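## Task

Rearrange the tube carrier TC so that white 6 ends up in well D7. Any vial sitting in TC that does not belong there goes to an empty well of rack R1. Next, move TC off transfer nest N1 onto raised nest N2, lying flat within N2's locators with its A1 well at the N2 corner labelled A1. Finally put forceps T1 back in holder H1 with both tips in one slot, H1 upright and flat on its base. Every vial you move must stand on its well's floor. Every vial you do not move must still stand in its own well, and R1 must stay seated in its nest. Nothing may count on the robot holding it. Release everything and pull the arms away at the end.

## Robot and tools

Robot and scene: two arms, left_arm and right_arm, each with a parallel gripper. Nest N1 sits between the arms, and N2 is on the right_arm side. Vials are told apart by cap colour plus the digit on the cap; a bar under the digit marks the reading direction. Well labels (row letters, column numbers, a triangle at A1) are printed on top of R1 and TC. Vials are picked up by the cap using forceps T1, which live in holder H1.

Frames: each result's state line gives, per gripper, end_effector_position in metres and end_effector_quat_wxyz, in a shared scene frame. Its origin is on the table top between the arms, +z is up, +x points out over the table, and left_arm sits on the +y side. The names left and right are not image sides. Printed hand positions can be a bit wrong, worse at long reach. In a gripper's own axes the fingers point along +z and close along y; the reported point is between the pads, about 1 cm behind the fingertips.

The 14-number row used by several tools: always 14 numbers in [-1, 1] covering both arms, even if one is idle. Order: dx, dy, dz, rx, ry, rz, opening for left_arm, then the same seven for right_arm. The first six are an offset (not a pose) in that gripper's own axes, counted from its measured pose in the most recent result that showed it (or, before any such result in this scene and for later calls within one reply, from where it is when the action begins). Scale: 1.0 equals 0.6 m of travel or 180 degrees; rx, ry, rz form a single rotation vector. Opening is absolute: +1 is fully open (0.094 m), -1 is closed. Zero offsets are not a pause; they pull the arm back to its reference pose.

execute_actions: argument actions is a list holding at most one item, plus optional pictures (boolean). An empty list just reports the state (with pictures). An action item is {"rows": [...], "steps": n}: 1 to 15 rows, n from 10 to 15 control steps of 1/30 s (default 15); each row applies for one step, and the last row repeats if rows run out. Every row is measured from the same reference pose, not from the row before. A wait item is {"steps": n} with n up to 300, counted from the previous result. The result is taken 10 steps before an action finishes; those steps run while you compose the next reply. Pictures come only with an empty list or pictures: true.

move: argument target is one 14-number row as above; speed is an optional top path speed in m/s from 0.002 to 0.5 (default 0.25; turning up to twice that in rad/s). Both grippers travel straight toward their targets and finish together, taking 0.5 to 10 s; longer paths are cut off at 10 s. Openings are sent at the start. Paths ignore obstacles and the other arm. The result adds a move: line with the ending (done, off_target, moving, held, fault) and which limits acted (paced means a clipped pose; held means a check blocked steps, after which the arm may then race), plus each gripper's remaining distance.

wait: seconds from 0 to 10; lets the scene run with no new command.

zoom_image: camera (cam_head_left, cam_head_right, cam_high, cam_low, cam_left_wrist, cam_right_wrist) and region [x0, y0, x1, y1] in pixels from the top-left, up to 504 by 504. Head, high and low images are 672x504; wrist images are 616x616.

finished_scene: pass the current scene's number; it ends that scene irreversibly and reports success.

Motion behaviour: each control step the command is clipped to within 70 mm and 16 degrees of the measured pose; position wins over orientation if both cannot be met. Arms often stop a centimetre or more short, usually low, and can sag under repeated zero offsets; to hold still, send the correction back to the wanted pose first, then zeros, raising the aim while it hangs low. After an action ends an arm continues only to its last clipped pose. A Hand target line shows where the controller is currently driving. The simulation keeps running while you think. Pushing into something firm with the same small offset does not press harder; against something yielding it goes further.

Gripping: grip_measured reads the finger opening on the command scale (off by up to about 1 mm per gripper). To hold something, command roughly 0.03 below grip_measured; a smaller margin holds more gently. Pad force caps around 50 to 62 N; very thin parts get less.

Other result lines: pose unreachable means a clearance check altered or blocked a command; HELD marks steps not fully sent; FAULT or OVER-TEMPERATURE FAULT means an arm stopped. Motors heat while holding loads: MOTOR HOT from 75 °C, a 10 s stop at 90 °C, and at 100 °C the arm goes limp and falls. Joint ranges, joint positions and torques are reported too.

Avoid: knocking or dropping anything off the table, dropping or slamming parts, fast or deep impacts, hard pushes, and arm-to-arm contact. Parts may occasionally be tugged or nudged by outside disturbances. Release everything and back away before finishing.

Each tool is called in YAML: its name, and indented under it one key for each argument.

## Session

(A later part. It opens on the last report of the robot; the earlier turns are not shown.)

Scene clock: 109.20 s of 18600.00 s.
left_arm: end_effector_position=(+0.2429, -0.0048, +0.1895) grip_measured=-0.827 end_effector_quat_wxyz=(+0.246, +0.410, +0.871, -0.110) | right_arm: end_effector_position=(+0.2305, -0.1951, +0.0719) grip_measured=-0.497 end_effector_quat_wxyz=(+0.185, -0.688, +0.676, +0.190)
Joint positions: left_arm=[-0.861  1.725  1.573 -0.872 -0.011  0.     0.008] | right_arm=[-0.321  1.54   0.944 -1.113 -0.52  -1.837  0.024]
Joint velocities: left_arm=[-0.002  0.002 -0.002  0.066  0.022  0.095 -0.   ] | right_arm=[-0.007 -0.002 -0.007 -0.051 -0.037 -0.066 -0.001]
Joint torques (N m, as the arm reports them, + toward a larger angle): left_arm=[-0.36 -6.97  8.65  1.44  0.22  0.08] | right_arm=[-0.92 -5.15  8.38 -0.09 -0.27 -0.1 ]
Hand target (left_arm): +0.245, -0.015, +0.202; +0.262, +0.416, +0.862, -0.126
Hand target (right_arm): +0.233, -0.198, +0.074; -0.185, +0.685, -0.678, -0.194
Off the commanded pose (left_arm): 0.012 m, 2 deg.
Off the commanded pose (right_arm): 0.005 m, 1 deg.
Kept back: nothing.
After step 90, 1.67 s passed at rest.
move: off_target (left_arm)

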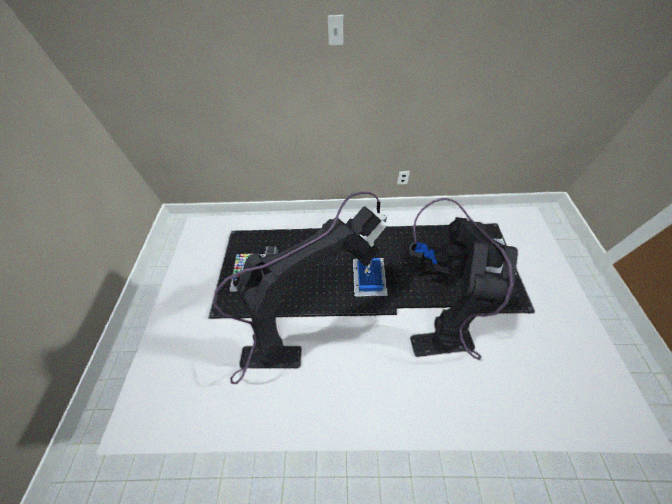

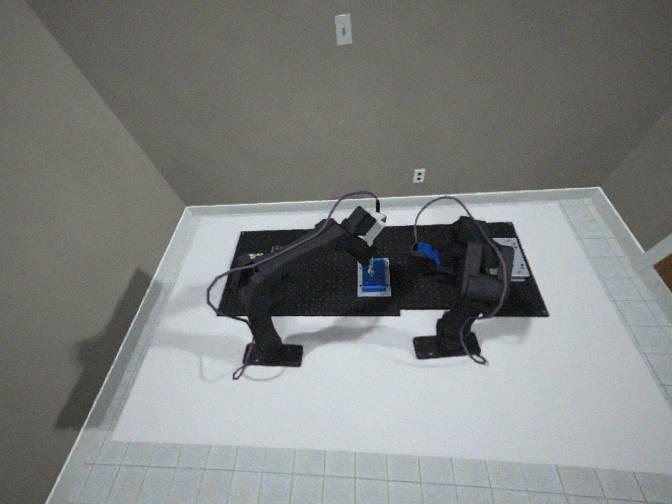

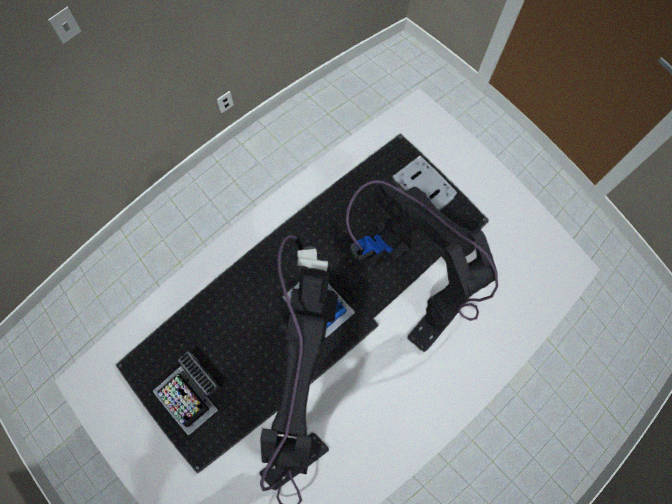

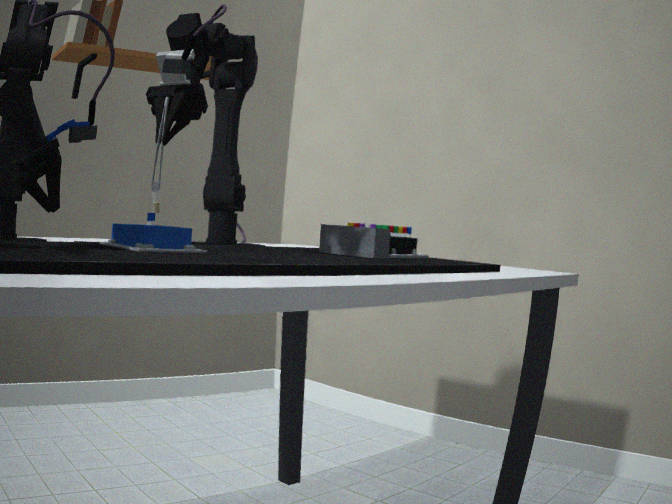

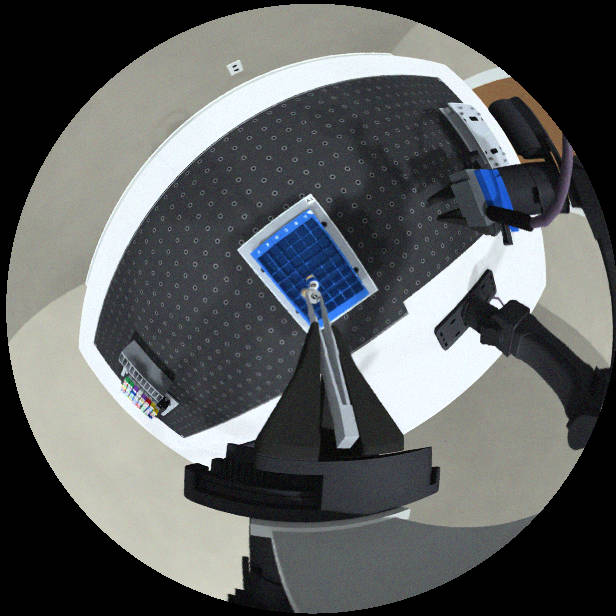

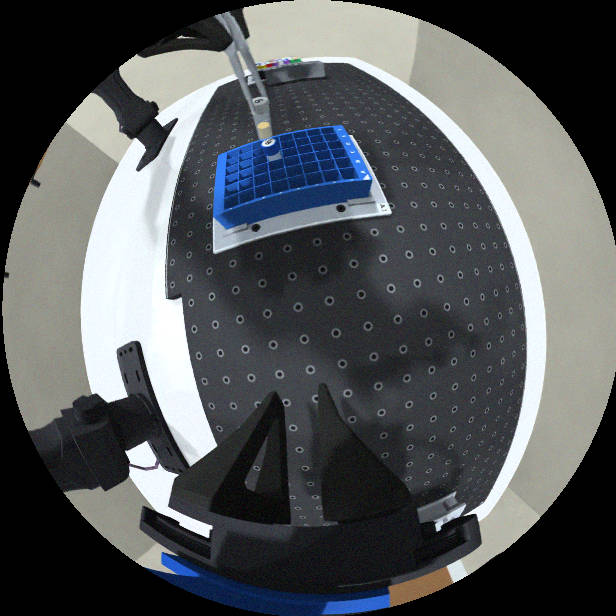

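move:
  target: [0.0138, -0.0387, -0.0322, 0.0088, -0.0092, 0.0144, -0.835, 0, 0, -0.004, 0, -0.003, 0, -0.5]
  speed: 0.04

zoom_image:
  camera: "cam_left_wrist"
  region: [240, 200, 380, 340]

zoom_image:
  camera: "cam_low"
  region: [90, 130, 220, 260]

zoom_image:
  camera: "cam_right_wrist"
  region: [180, 60, 340, 220]

Scene clock: 111.53 s of 18600.00 s.
left_arm: end_effector_position=(+0.2179, -0.0077, +0.1964) grip_measured=-0.827 end_effector_quat_wxyz=(+0.249, +0.432, +0.859, -0.119) | right_arm: end_effector_position=(+0.2304, -0.1953, +0.0718) grip_measured=-0.497 end_effector_quat_wxyz=(-0.185, +0.690, -0.674, -0.190)
Joint positions: left_arm=[-0.91   1.665  1.526 -0.872 -0.01   0.002  0.008] | right_arm=[-0.321  1.54   0.944 -1.113 -0.519 -1.844  0.024]
Joint velocities: left_arm=[-0.002  0.032 -0.007  0.022 -0.022 -0.081 -0.   ] | right_arm=[-0.017  0.002  0.007 -0.007 -0.037  0.022 -0.   ]
Joint torques (N m, as the arm reports them, + toward a larger angle): left_arm=[-0.48 -8.3   5.23  1.37 -0.02 -0.07] | right_arm=[-0.89 -6.43  7.22 -0.05 -0.35 -0.1 ]
Hand target (left_arm): +0.214, -0.007, +0.202; +0.256, +0.431, +0.856, -0.123
Hand target (right_arm): +0.230, -0.196, +0.074; -0.188, +0.687, -0.675, -0.193
Off the commanded pose (left_arm): 0.006 m, 1 deg.
Off the commanded pose (right_arm): 0.002 m, 1 deg.
Kept back: nothing.
move: done

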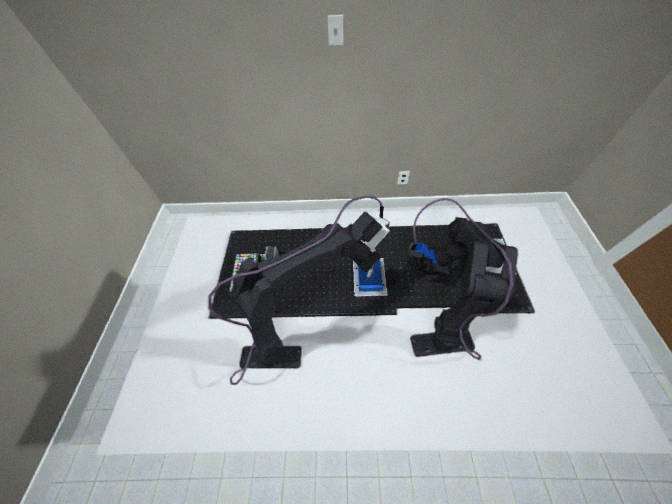

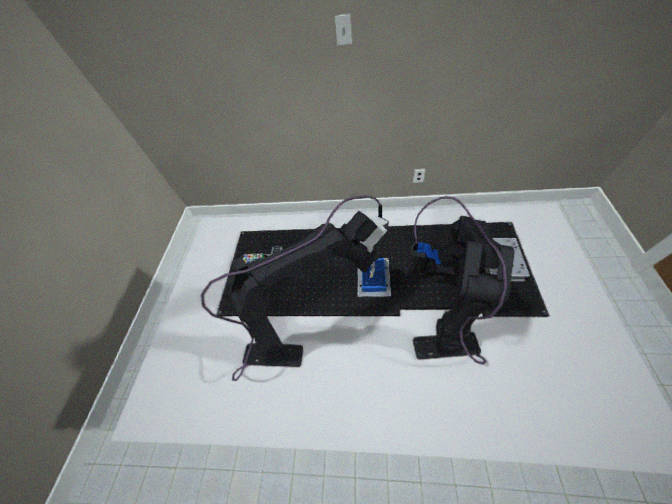

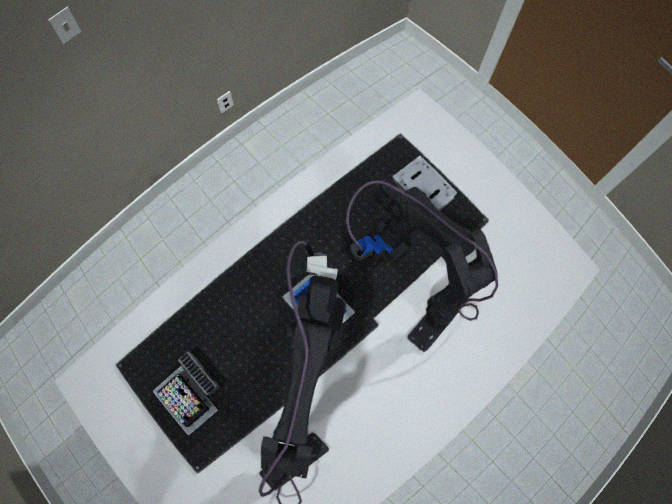

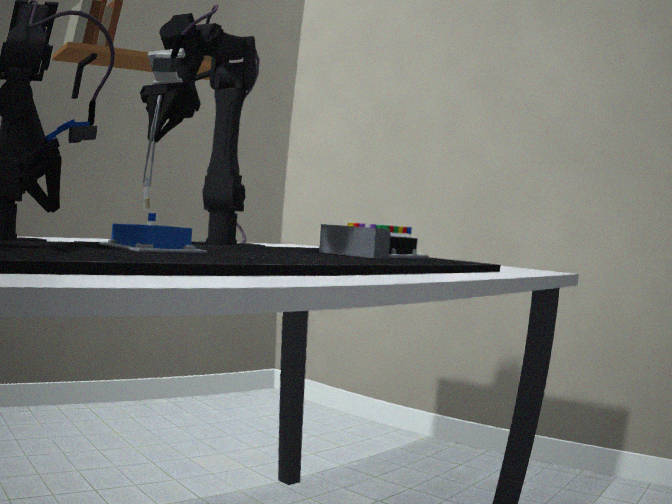

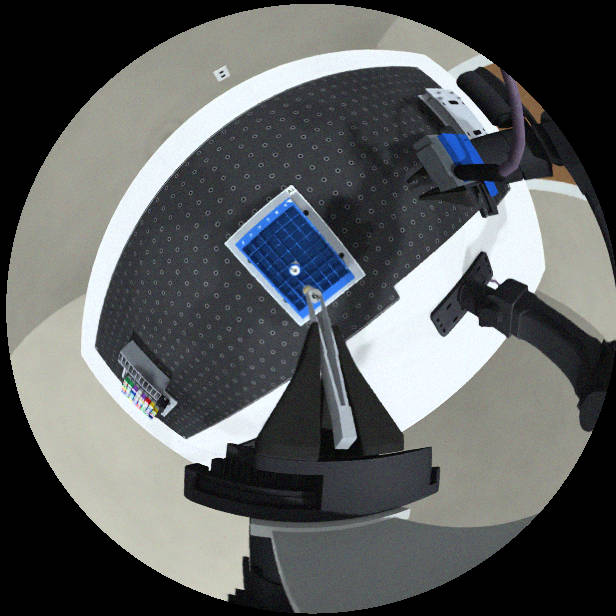

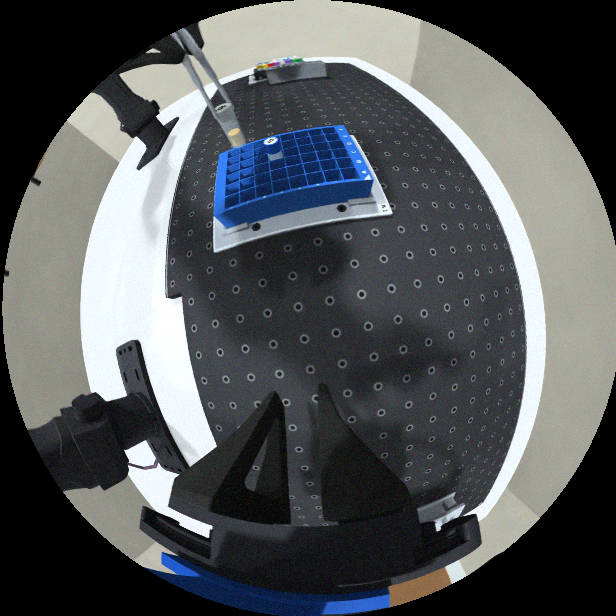

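Region (240, 200, 380, 340) of cam_left_wrist's 616x616 image, scaled by 3.600, with more detail than that image has.

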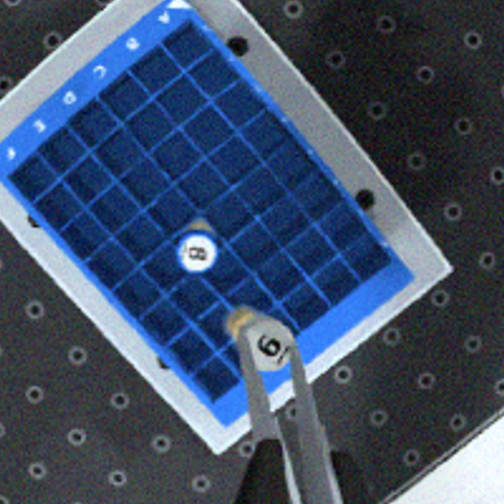

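Region (90, 130, 220, 260) of cam_low's 672x504 image, scaled by 3.877, with more detail than that image has.

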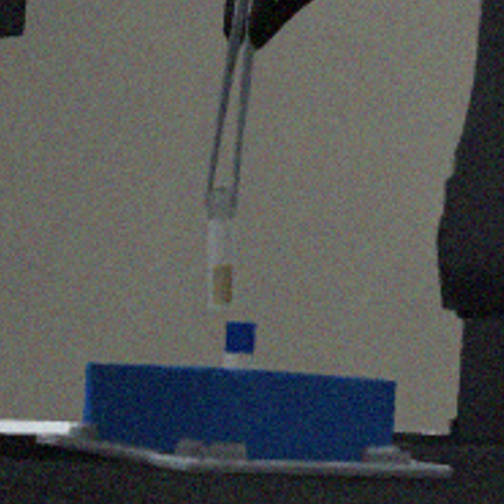

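Region (180, 60, 340, 220) of cam_right_wrist's 616x616 image, scaled by 3.150, with more detail than that image has.

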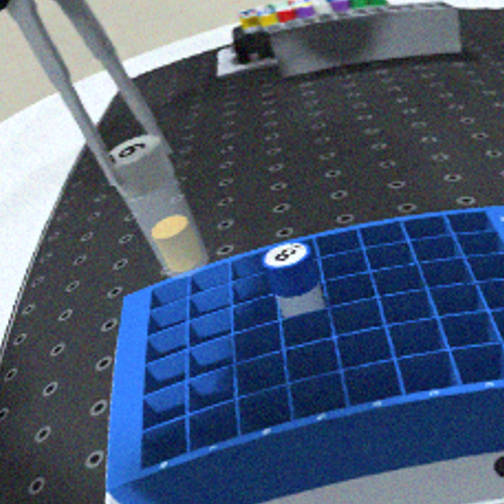

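move:
  target: [0.0148, -0.0132, 0.0308, 0.0032, -0.0038, 0.005, -0.835, 0, 0, -0.002, 0, -0.002, 0, -0.5]
  speed: 0.03

zoom_image:
  camera: "cam_left_wrist"
  region: [265, 240, 355, 330]

zoom_image:
  camera: "cam_low"
  region: [90, 130, 220, 260]

zoom_image:
  camera: "cam_right_wrist"
  region: [190, 90, 310, 210]

Scene clock: 115.63 s of 18600.00 s.
left_arm: end_effector_position=(+0.2130, -0.0089, +0.1736) grip_measured=-0.827 end_effector_quat_wxyz=(+0.242, +0.437, +0.858, -0.117) | right_arm: end_effector_position=(+0.2303, -0.1955, +0.0717) grip_measured=-0.497 end_effector_quat_wxyz=(-0.184, +0.690, -0.674, -0.189)
Joint positions: left_arm=[-0.921  1.665  1.443 -0.805 -0.01   0.002  0.008] | right_arm=[-0.321  1.54   0.944 -1.113 -0.518 -1.845  0.024]
Joint velocities: left_arm=[ 0.002  0.002 -0.002 -0.022 -0.007 -0.051 -0.001] | right_arm=[ 0.002 -0.007  0.002 -0.051 -0.022 -0.081 -0.001]
Joint torques (N m, as the arm reports them, + toward a larger angle): left_arm=[-0.61 -7.09  5.36  1.52  0.02 -0.02] | right_arm=[-0.48 -6.46  7.01 -0.01 -0.32 -0.08]
Hand target (left_arm): +0.213, -0.014, +0.176; +0.253, +0.439, +0.853, -0.124
Hand target (right_arm): +0.230, -0.196, +0.073; -0.187, +0.689, -0.673, -0.192
Off the commanded pose (left_arm): 0.006 m, 2 deg.
Off the commanded pose (right_arm): 0.001 m, 0 deg.
Kept back: nothing.
After step 90, 0.10 s passed at rest.
move: done

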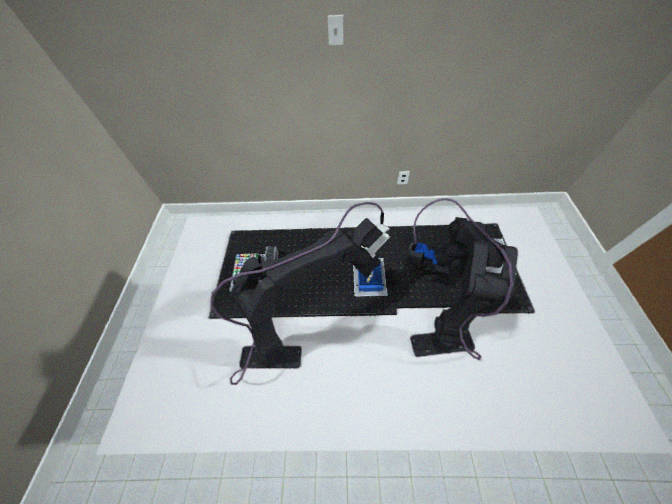

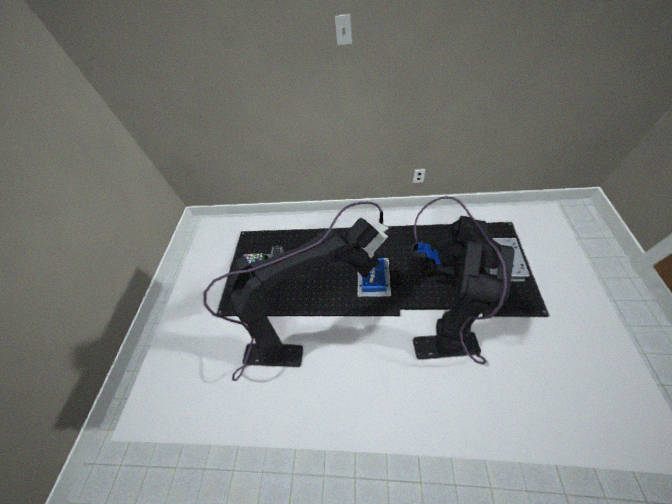

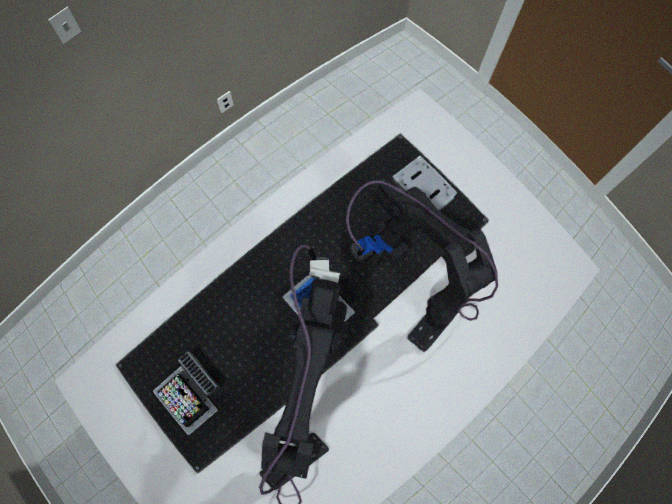

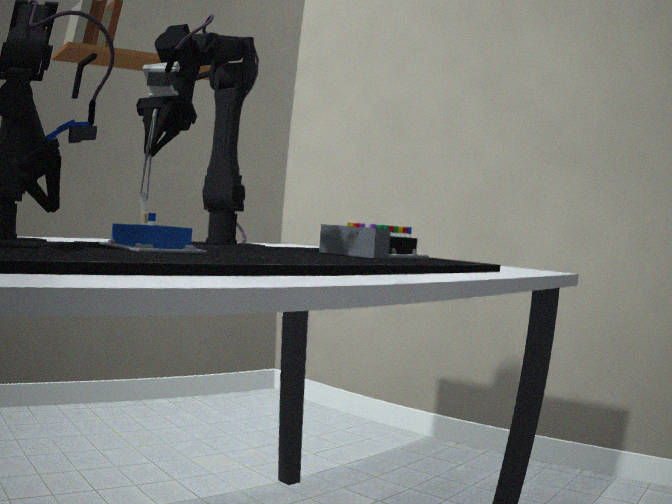

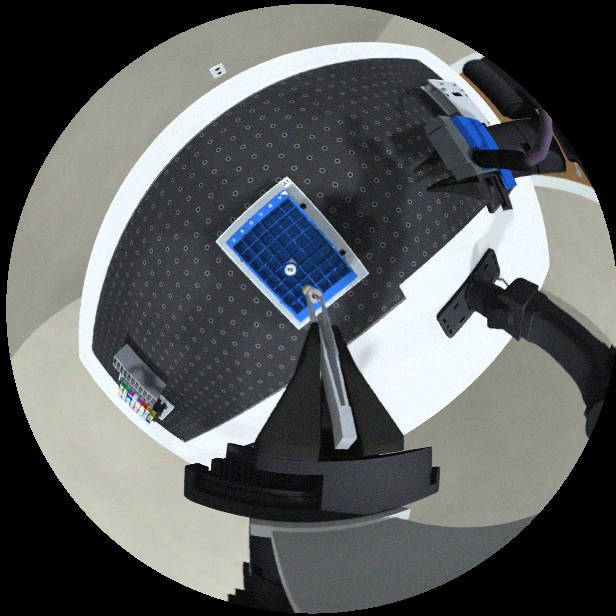

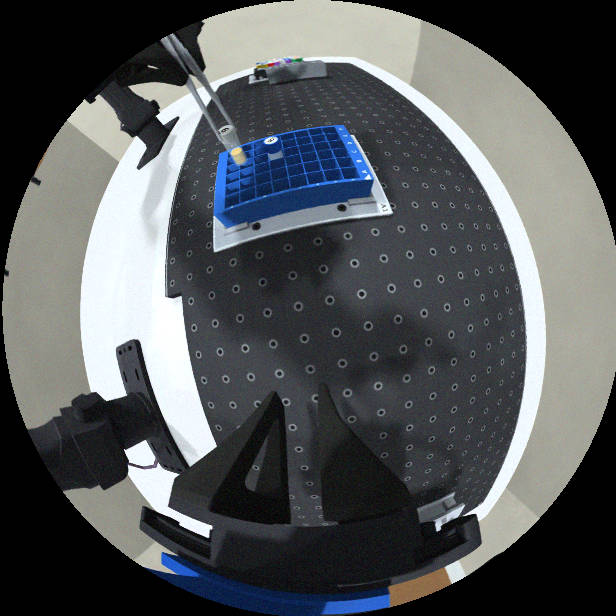

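Region (265, 240, 355, 330) of cam_left_wrist's 616x616 image, scaled by 5.600, with more detail than that image has.

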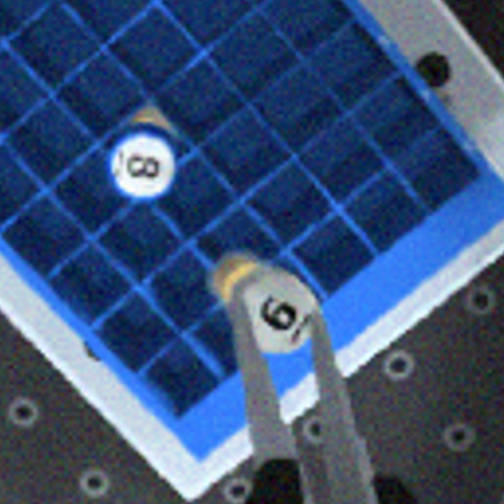

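Region (90, 130, 220, 260) of cam_low's 672x504 image, scaled by 3.877, with more detail than that image has.

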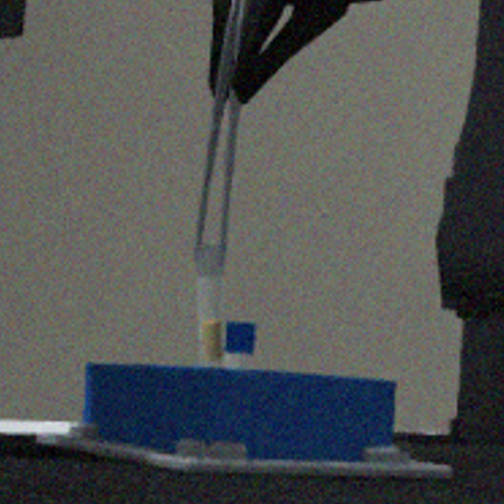

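Region (190, 90, 310, 210) of cam_right_wrist's 616x616 image, scaled by 4.200, with more detail than that image has.

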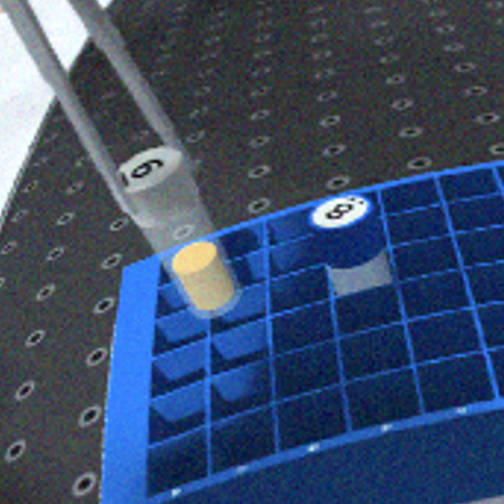

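execute_actions:
  actions: []
  pictures: false

Scene clock: 116.40 s of 18600.00 s.
left_arm: end_effector_position=(+0.2136, -0.0099, +0.1742) grip_measured=-0.827 end_effector_quat_wxyz=(+0.244, +0.437, +0.858, -0.119) | right_arm: end_effector_position=(+0.2303, -0.1955, +0.0717) grip_measured=-0.497 end_effector_quat_wxyz=(-0.184, +0.691, -0.673, -0.189)
Joint positions: left_arm=[-0.921  1.665  1.443 -0.8   -0.01   0.002  0.008] | right_arm=[-0.321  1.54   0.944 -1.113 -0.518 -1.845  0.024]
Joint velocities: left_arm=[-0.022  0.002 -0.022  0.037 -0.037 -0.11  -0.001] | right_arm=[ 0.002 -0.012  0.007 -0.022  0.037 -0.022  0.   ]
Joint torques (N m, as the arm reports them, + toward a larger angle): left_arm=[-0.61 -7.06  5.39  1.55  0.01 -0.01] | right_arm=[-0.49 -6.44  7.03  0.   -0.32 -0.11]
Hand target (left_arm): +0.213, -0.014, +0.176; +0.253, +0.439, +0.853, -0.124
Hand target (right_arm): +0.230, -0.196, +0.073; -0.187, +0.689, -0.673, -0.192
Off the commanded pose (left_arm): 0.005 m, 1 deg.
Off the commanded pose (right_arm): 0.001 m, 0 deg.
Kept back: nothing.
Steps of this call (steps 1 to 23: nothing new was sent). Readings (end_effector_position):
1: left_arm (+0.2132, -0.0092, +0.1737) | right_arm (+0.2303, -0.1955, +0.0717)
2: left_arm (+0.2133, -0.0093, +0.1738) | right_arm (+0.2303, -0.1955, +0.0717)
4: left_arm (+0.2134, -0.0095, +0.1740) | right_arm (+0.2303, -0.1955, +0.0717)
8: left_arm (+0.2135, -0.0097, +0.1741) | right_arm (+0.2303, -0.1955, +0.0717)
23: the state above

execute_actions:
  actions:
    - {"rows": [[-0.019,0.0092,-0.004,-0.0022,-0.015,-0.0035,-0.835,0,0,-0.002,0,-0.002,0,-0.5]], "steps": 10}

wait:
  seconds: 0.4

zoom_image:
  camera: "cam_left_wrist"
  region: [280, 255, 340, 315]

zoom_image:
  camera: "cam_right_wrist"
  region: [200, 110, 290, 200]

Scene clock: 117.10 s of 18600.00 s.
left_arm: end_effector_position=(+0.2136, -0.0099, +0.1742) grip_measured=-0.827 end_effector_quat_wxyz=(+0.244, +0.437, +0.858, -0.119) | right_arm: end_effector_position=(+0.2303, -0.1955, +0.0717) grip_measured=-0.497 end_effector_quat_wxyz=(-0.184, +0.691, -0.673, -0.189)
Joint positions: left_arm=[-0.921  1.665  1.443 -0.8   -0.01   0.002  0.008] | right_arm=[-0.321  1.54   0.944 -1.113 -0.518 -1.845  0.024]
Joint velocities: left_arm=[-0.012  0.002 -0.007 -0.007  0.022  0.066 -0.001] | right_arm=[-0.007 -0.002  0.002 -0.007 -0.007 -0.007 -0.001]
Joint torques (N m, as the arm reports them, + toward a larger angle): left_arm=[-0.63 -7.16  5.4   1.55  0.03  0.  ] | right_arm=[-0.46 -6.5   6.97  0.   -0.31 -0.1 ]
Kept back: the last 10 steps of this action.
Steps of this call (steps 1 to 21: nothing new was sent). Readings (end_effector_position):
1: left_arm (+0.2136, -0.0099, +0.1742) | right_arm (+0.2303, -0.1955, +0.0717)
2: left_arm (+0.2136, -0.0099, +0.1742) | right_arm (+0.2303, -0.1955, +0.0717)
4: left_arm (+0.2136, -0.0099, +0.1742) | right_arm (+0.2303, -0.1955, +0.0717)
8: left_arm (+0.2136, -0.0099, +0.1742) | right_arm (+0.2303, -0.1955, +0.0717)
21: the state above

Scene clock: 117.83 s of 18600.00 s.
left_arm: end_effector_position=(+0.2174, -0.0109, +0.1761) grip_measured=-0.827 end_effector_quat_wxyz=(+0.251, +0.434, +0.857, -0.121) | right_arm: end_effector_position=(+0.2303, -0.1955, +0.0717) grip_measured=-0.497 end_effector_quat_wxyz=(-0.184, +0.691, -0.673, -0.189)
Joint positions: left_arm=[-0.915  1.665  1.443 -0.785 -0.01   0.002  0.008] | right_arm=[-0.321  1.54   0.944 -1.113 -0.518 -1.846  0.024]
Joint velocities: left_arm=[-0.012 -0.002 -0.002  0.022  0.022 -0.081  0.   ] | right_arm=[ 0.012 -0.007 -0.007 -0.007  0.037 -0.095 -0.001]
Joint torques (N m, as the arm reports them, + toward a larger angle): left_arm=[ 0.65 -7.16  6.25  1.55  0.01 -0.02] | right_arm=[-0.51 -6.5   6.98  0.   -0.31 -0.09]
Hand target (left_arm): +0.223, -0.013, +0.182; +0.265, +0.428, +0.854, -0.127
Hand target (right_arm): +0.230, -0.196, +0.073; -0.186, +0.690, -0.673, -0.191
Off the commanded pose (left_arm): 0.009 m, 2 deg.
Off the commanded pose (right_arm): 0.001 m, 0 deg.
Kept back: nothing.
Steps of this call (steps 1 to 10: the last 10 steps of your previous action; steps 11 to 22: nothing new was sent). Readings (end_effector_position):
1: left_arm (+0.2139, -0.0100, +0.1744) | right_arm (+0.2303, -0.1955, +0.0717)
2: left_arm (+0.2145, -0.0102, +0.1747) | right_arm (+0.2303, -0.1955, +0.0717)
4: left_arm (+0.2159, -0.0102, +0.1752) | right_arm (+0.2303, -0.1955, +0.0717)
8: left_arm (+0.2171, -0.0104, +0.1758) | right_arm (+0.2303, -0.1955, +0.0717)
22: the state above

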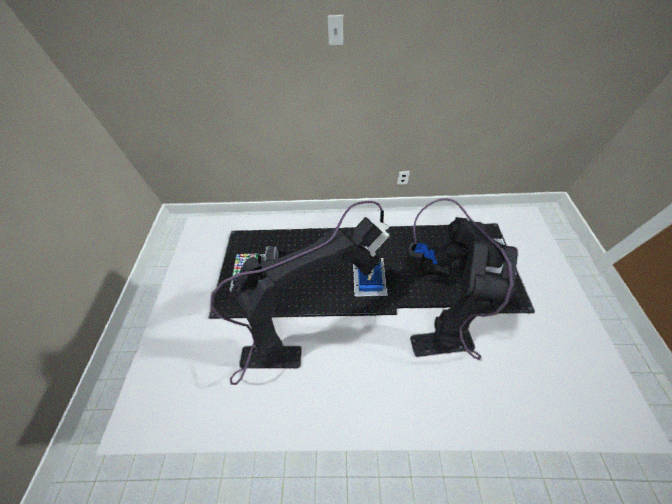

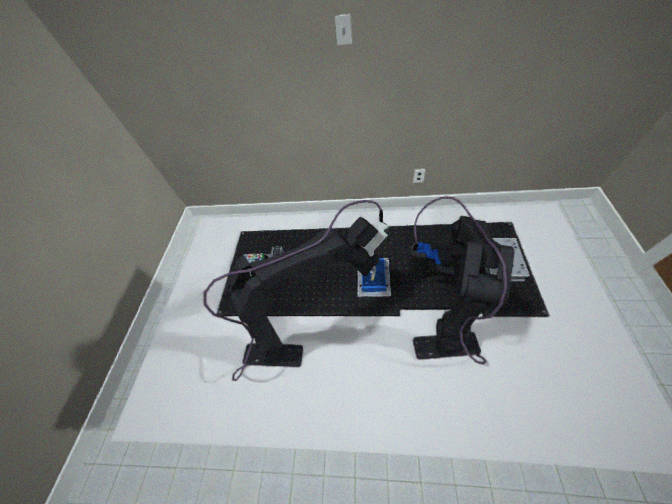

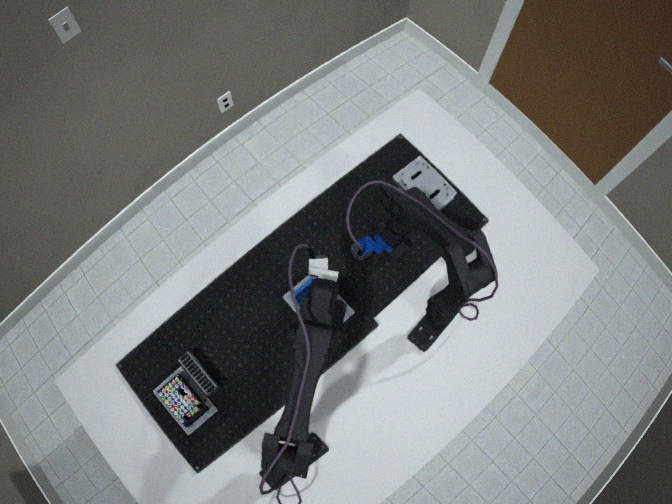

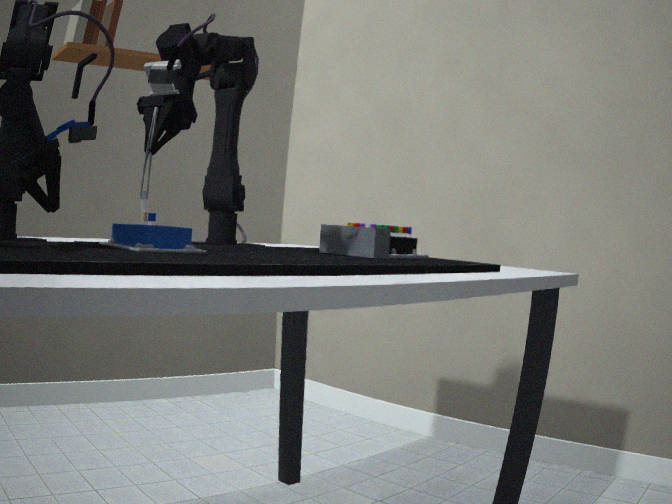

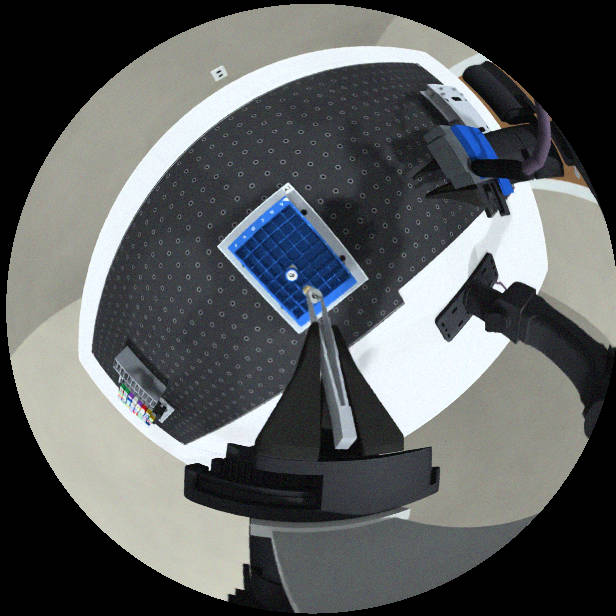

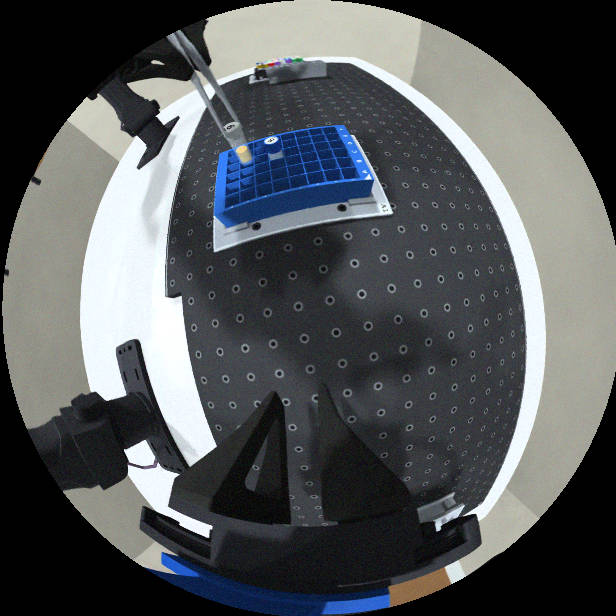

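Region (280, 255, 340, 315) of cam_left_wrist's 616x616 image, scaled by 8.400, with more detail than that image has.

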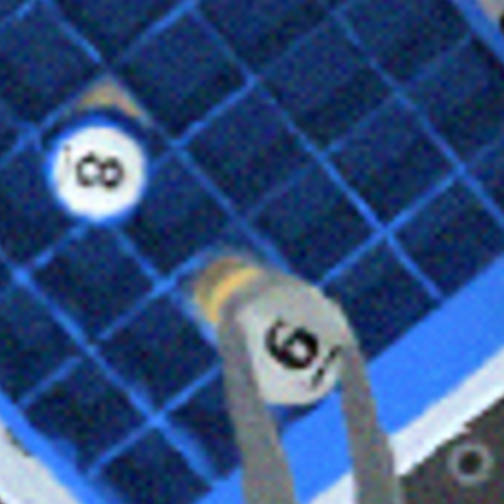

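Region (200, 110, 290, 200) of cam_right_wrist's 616x616 image, scaled by 5.600, with more detail than that image has.

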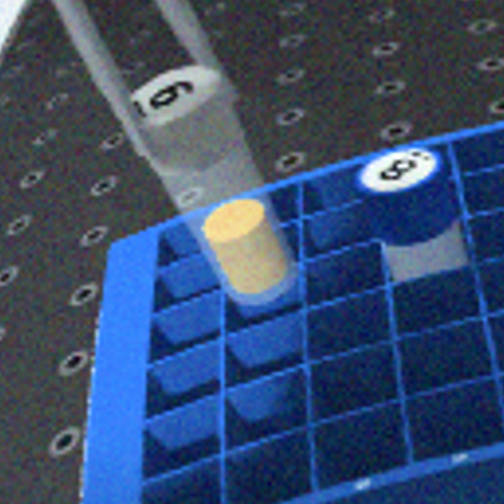

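execute_actions:
  actions:
    - {"rows": [[-0.0017,-0.0078,0.0021,0.0019,-0.0048,0.003,-0.835,0,0,-0.002,0,-0.002,0,-0.5],[-0.0012,-0.0078,0.0028,0.0019,-0.0048,0.003,-0.835,0,0,-0.002,0,-0.002,0,-0.5],[-0.0008,-0.0078,0.0035,0.0019,-0.0048,0.003,-0.835,0,0,-0.002,0,-0.002,0,-0.5],[-0.0003,-0.0078,0.0042,0.0019,-0.0048,0.003,-0.835,0,0,-0.002,0,-0.002,0,-0.5],[0.0001,-0.0078,0.0049,0.0019,-0.0048,0.003,-0.835,0,0,-0.002,0,-0.002,0,-0.5],[0.0006,-0.0078,0.0056,0.0019,-0.0048,0.003,-0.835,0,0,-0.002,0,-0.002,0,-0.5],[0.0010,-0.0078,0.0063,0.0019,-0.0048,0.003,-0.835,0,0,-0.002,0,-0.002,0,-0.5]], "steps": 10}

wait:
  seconds: 0.5

zoom_image:
  camera: "cam_left_wrist"
  region: [280, 255, 340, 315]

zoom_image:
  camera: "cam_right_wrist"
  region: [200, 110, 290, 200]

Scene clock: 120.87 s of 18600.00 s.
left_arm: end_effector_position=(+0.2174, -0.0109, +0.1761) grip_measured=-0.827 end_effector_quat_wxyz=(+0.251, +0.434, +0.857, -0.121) | right_arm: end_effector_position=(+0.2303, -0.1955, +0.0717) grip_measured=-0.497 end_effector_quat_wxyz=(-0.184, +0.691, -0.673, -0.189)
Joint positions: left_arm=[-0.915  1.665  1.443 -0.785 -0.01   0.002  0.008] | right_arm=[-0.321  1.54   0.944 -1.113 -0.518 -1.846  0.024]
Joint velocities: left_arm=[-0.007  0.012 -0.017  0.007  0.037  0.037 -0.   ] | right_arm=[ 0.002 -0.002 -0.012 -0.051  0.022 -0.037 -0.001]
Joint torques (N m, as the arm reports them, + toward a larger angle): left_arm=[ 0.6  -7.12  6.22  1.58 -0.01 -0.02] | right_arm=[-0.5  -6.49  6.99 -0.02 -0.31 -0.1 ]
Kept back: the last 10 steps of this action.
Steps of this call (steps 1 to 90: nothing new was sent; then 0.03 s passed at rest). Readings (end_effector_position):
1: left_arm (+0.2174, -0.0109, +0.1761) | right_arm (+0.2303, -0.1955, +0.0717)
2: left_arm (+0.2174, -0.0109, +0.1761) | right_arm (+0.2303, -0.1955, +0.0717)
4: left_arm (+0.2174, -0.0109, +0.1761) | right_arm (+0.2303, -0.1955, +0.0717)
8: left_arm (+0.2174, -0.0109, +0.1761) | right_arm (+0.2303, -0.1955, +0.0717)
90: the state above

Scene clock: 121.70 s of 18600.00 s.
left_arm: end_effector_position=(+0.2154, -0.0107, +0.1706) grip_measured=-0.827 end_effector_quat_wxyz=(+0.248, +0.436, +0.857, -0.120) | right_arm: end_effector_position=(+0.2303, -0.1955, +0.0717) grip_measured=-0.497 end_effector_quat_wxyz=(-0.184, +0.691, -0.673, -0.189)
Joint positions: left_arm=[-0.919  1.665  1.424 -0.773 -0.01   0.002  0.008] | right_arm=[-0.321  1.54   0.944 -1.113 -0.518 -1.847  0.024]
Joint velocities: left_arm=[ 0.012 -0.017  0.007 -0.081 -0.007  0.007 -0.001] | right_arm=[ 0.017  0.002 -0.002  0.022 -0.007  0.007  0.001]
Joint torques (N m, as the arm reports them, + toward a larger angle): left_arm=[-0.6  -7.15  5.39  1.53  0.01  0.  ] | right_arm=[-0.48 -6.48  6.99 -0.01 -0.31 -0.11]
Hand target (left_arm): +0.214, -0.015, +0.173; +0.256, +0.438, +0.853, -0.126
Hand target (right_arm): +0.230, -0.196, +0.073; -0.186, +0.690, -0.672, -0.191
Off the commanded pose (left_arm): 0.005 m, 1 deg.
Off the commanded pose (right_arm): 0.001 m, 0 deg.
Kept back: nothing.
Steps of this call (steps 1 to 10: the last 10 steps of your previous action; steps 11 to 25: nothing new was sent). Readings (end_effector_position):
1: left_arm (+0.2174, -0.0109, +0.1761) | right_arm (+0.2303, -0.1955, +0.0717)
2: left_arm (+0.2174, -0.0109, +0.1761) | right_arm (+0.2303, -0.1955, +0.0717)
4: left_arm (+0.2175, -0.0110, +0.1758) | right_arm (+0.2303, -0.1955, +0.0717)
8: left_arm (+0.2159, -0.0102, +0.1713) | right_arm (+0.2303, -0.1955, +0.0717)
25: the state above

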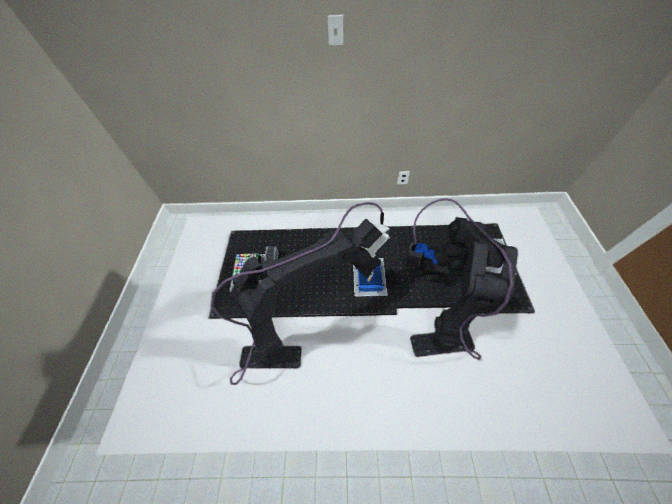

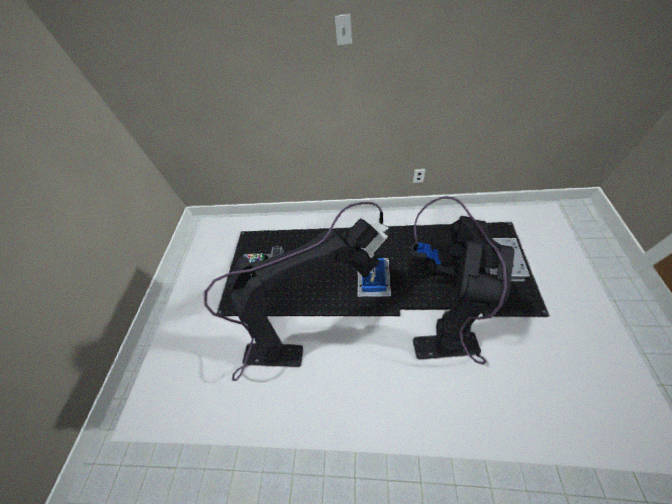

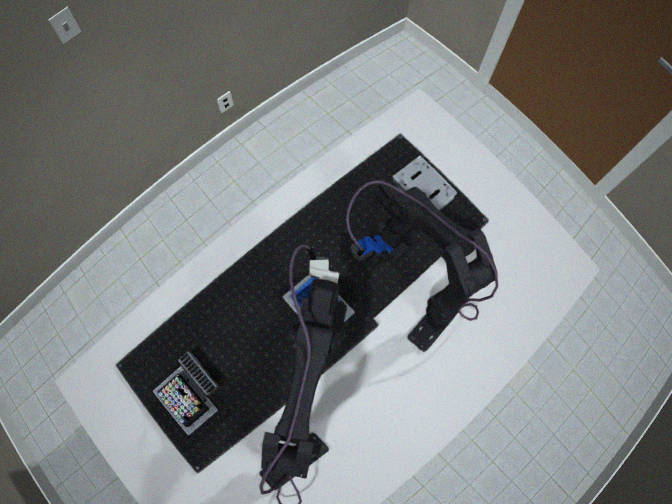

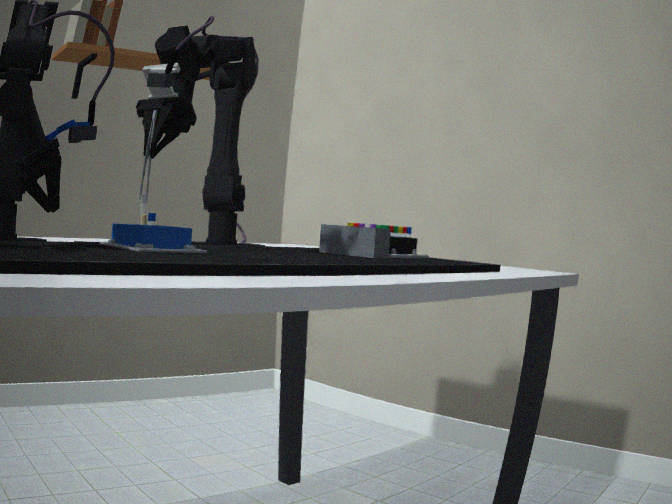

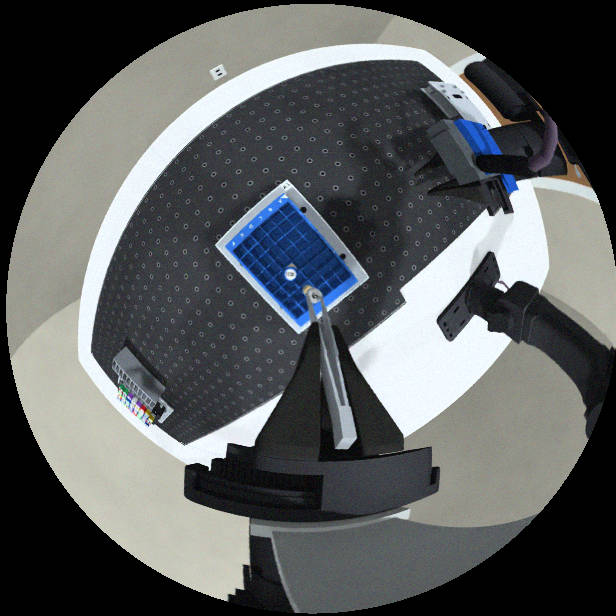

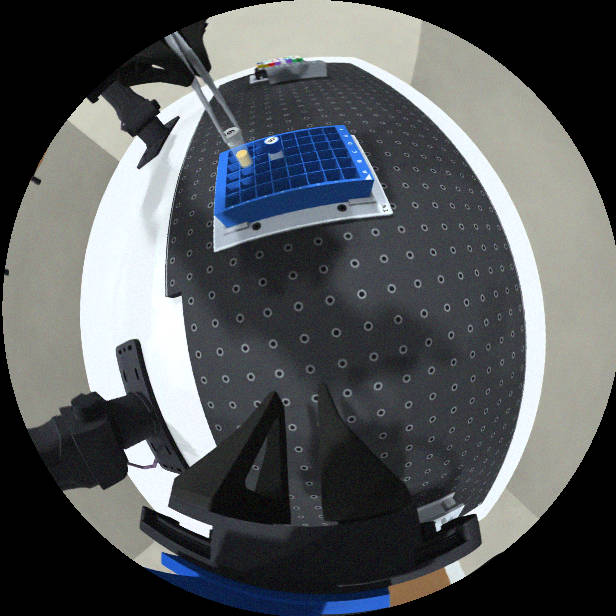

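Region (280, 255, 340, 315) of cam_left_wrist's 616x616 image, scaled by 8.400, with more detail than that image has.

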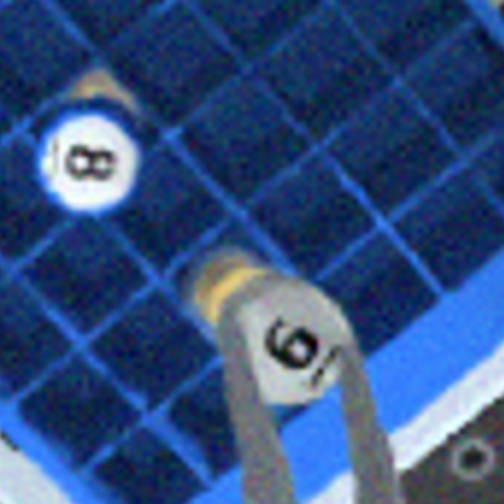

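Region (200, 110, 290, 200) of cam_right_wrist's 616x616 image, scaled by 5.600, with more detail than that image has.

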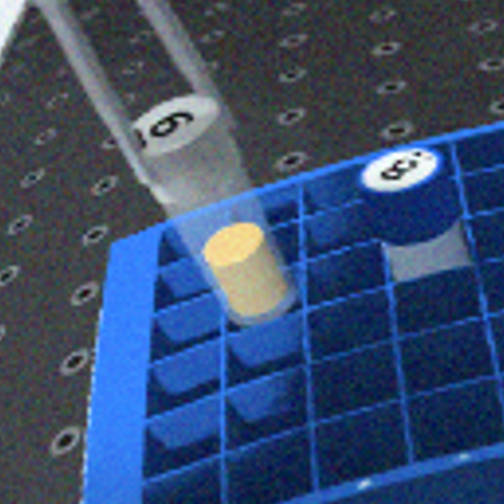

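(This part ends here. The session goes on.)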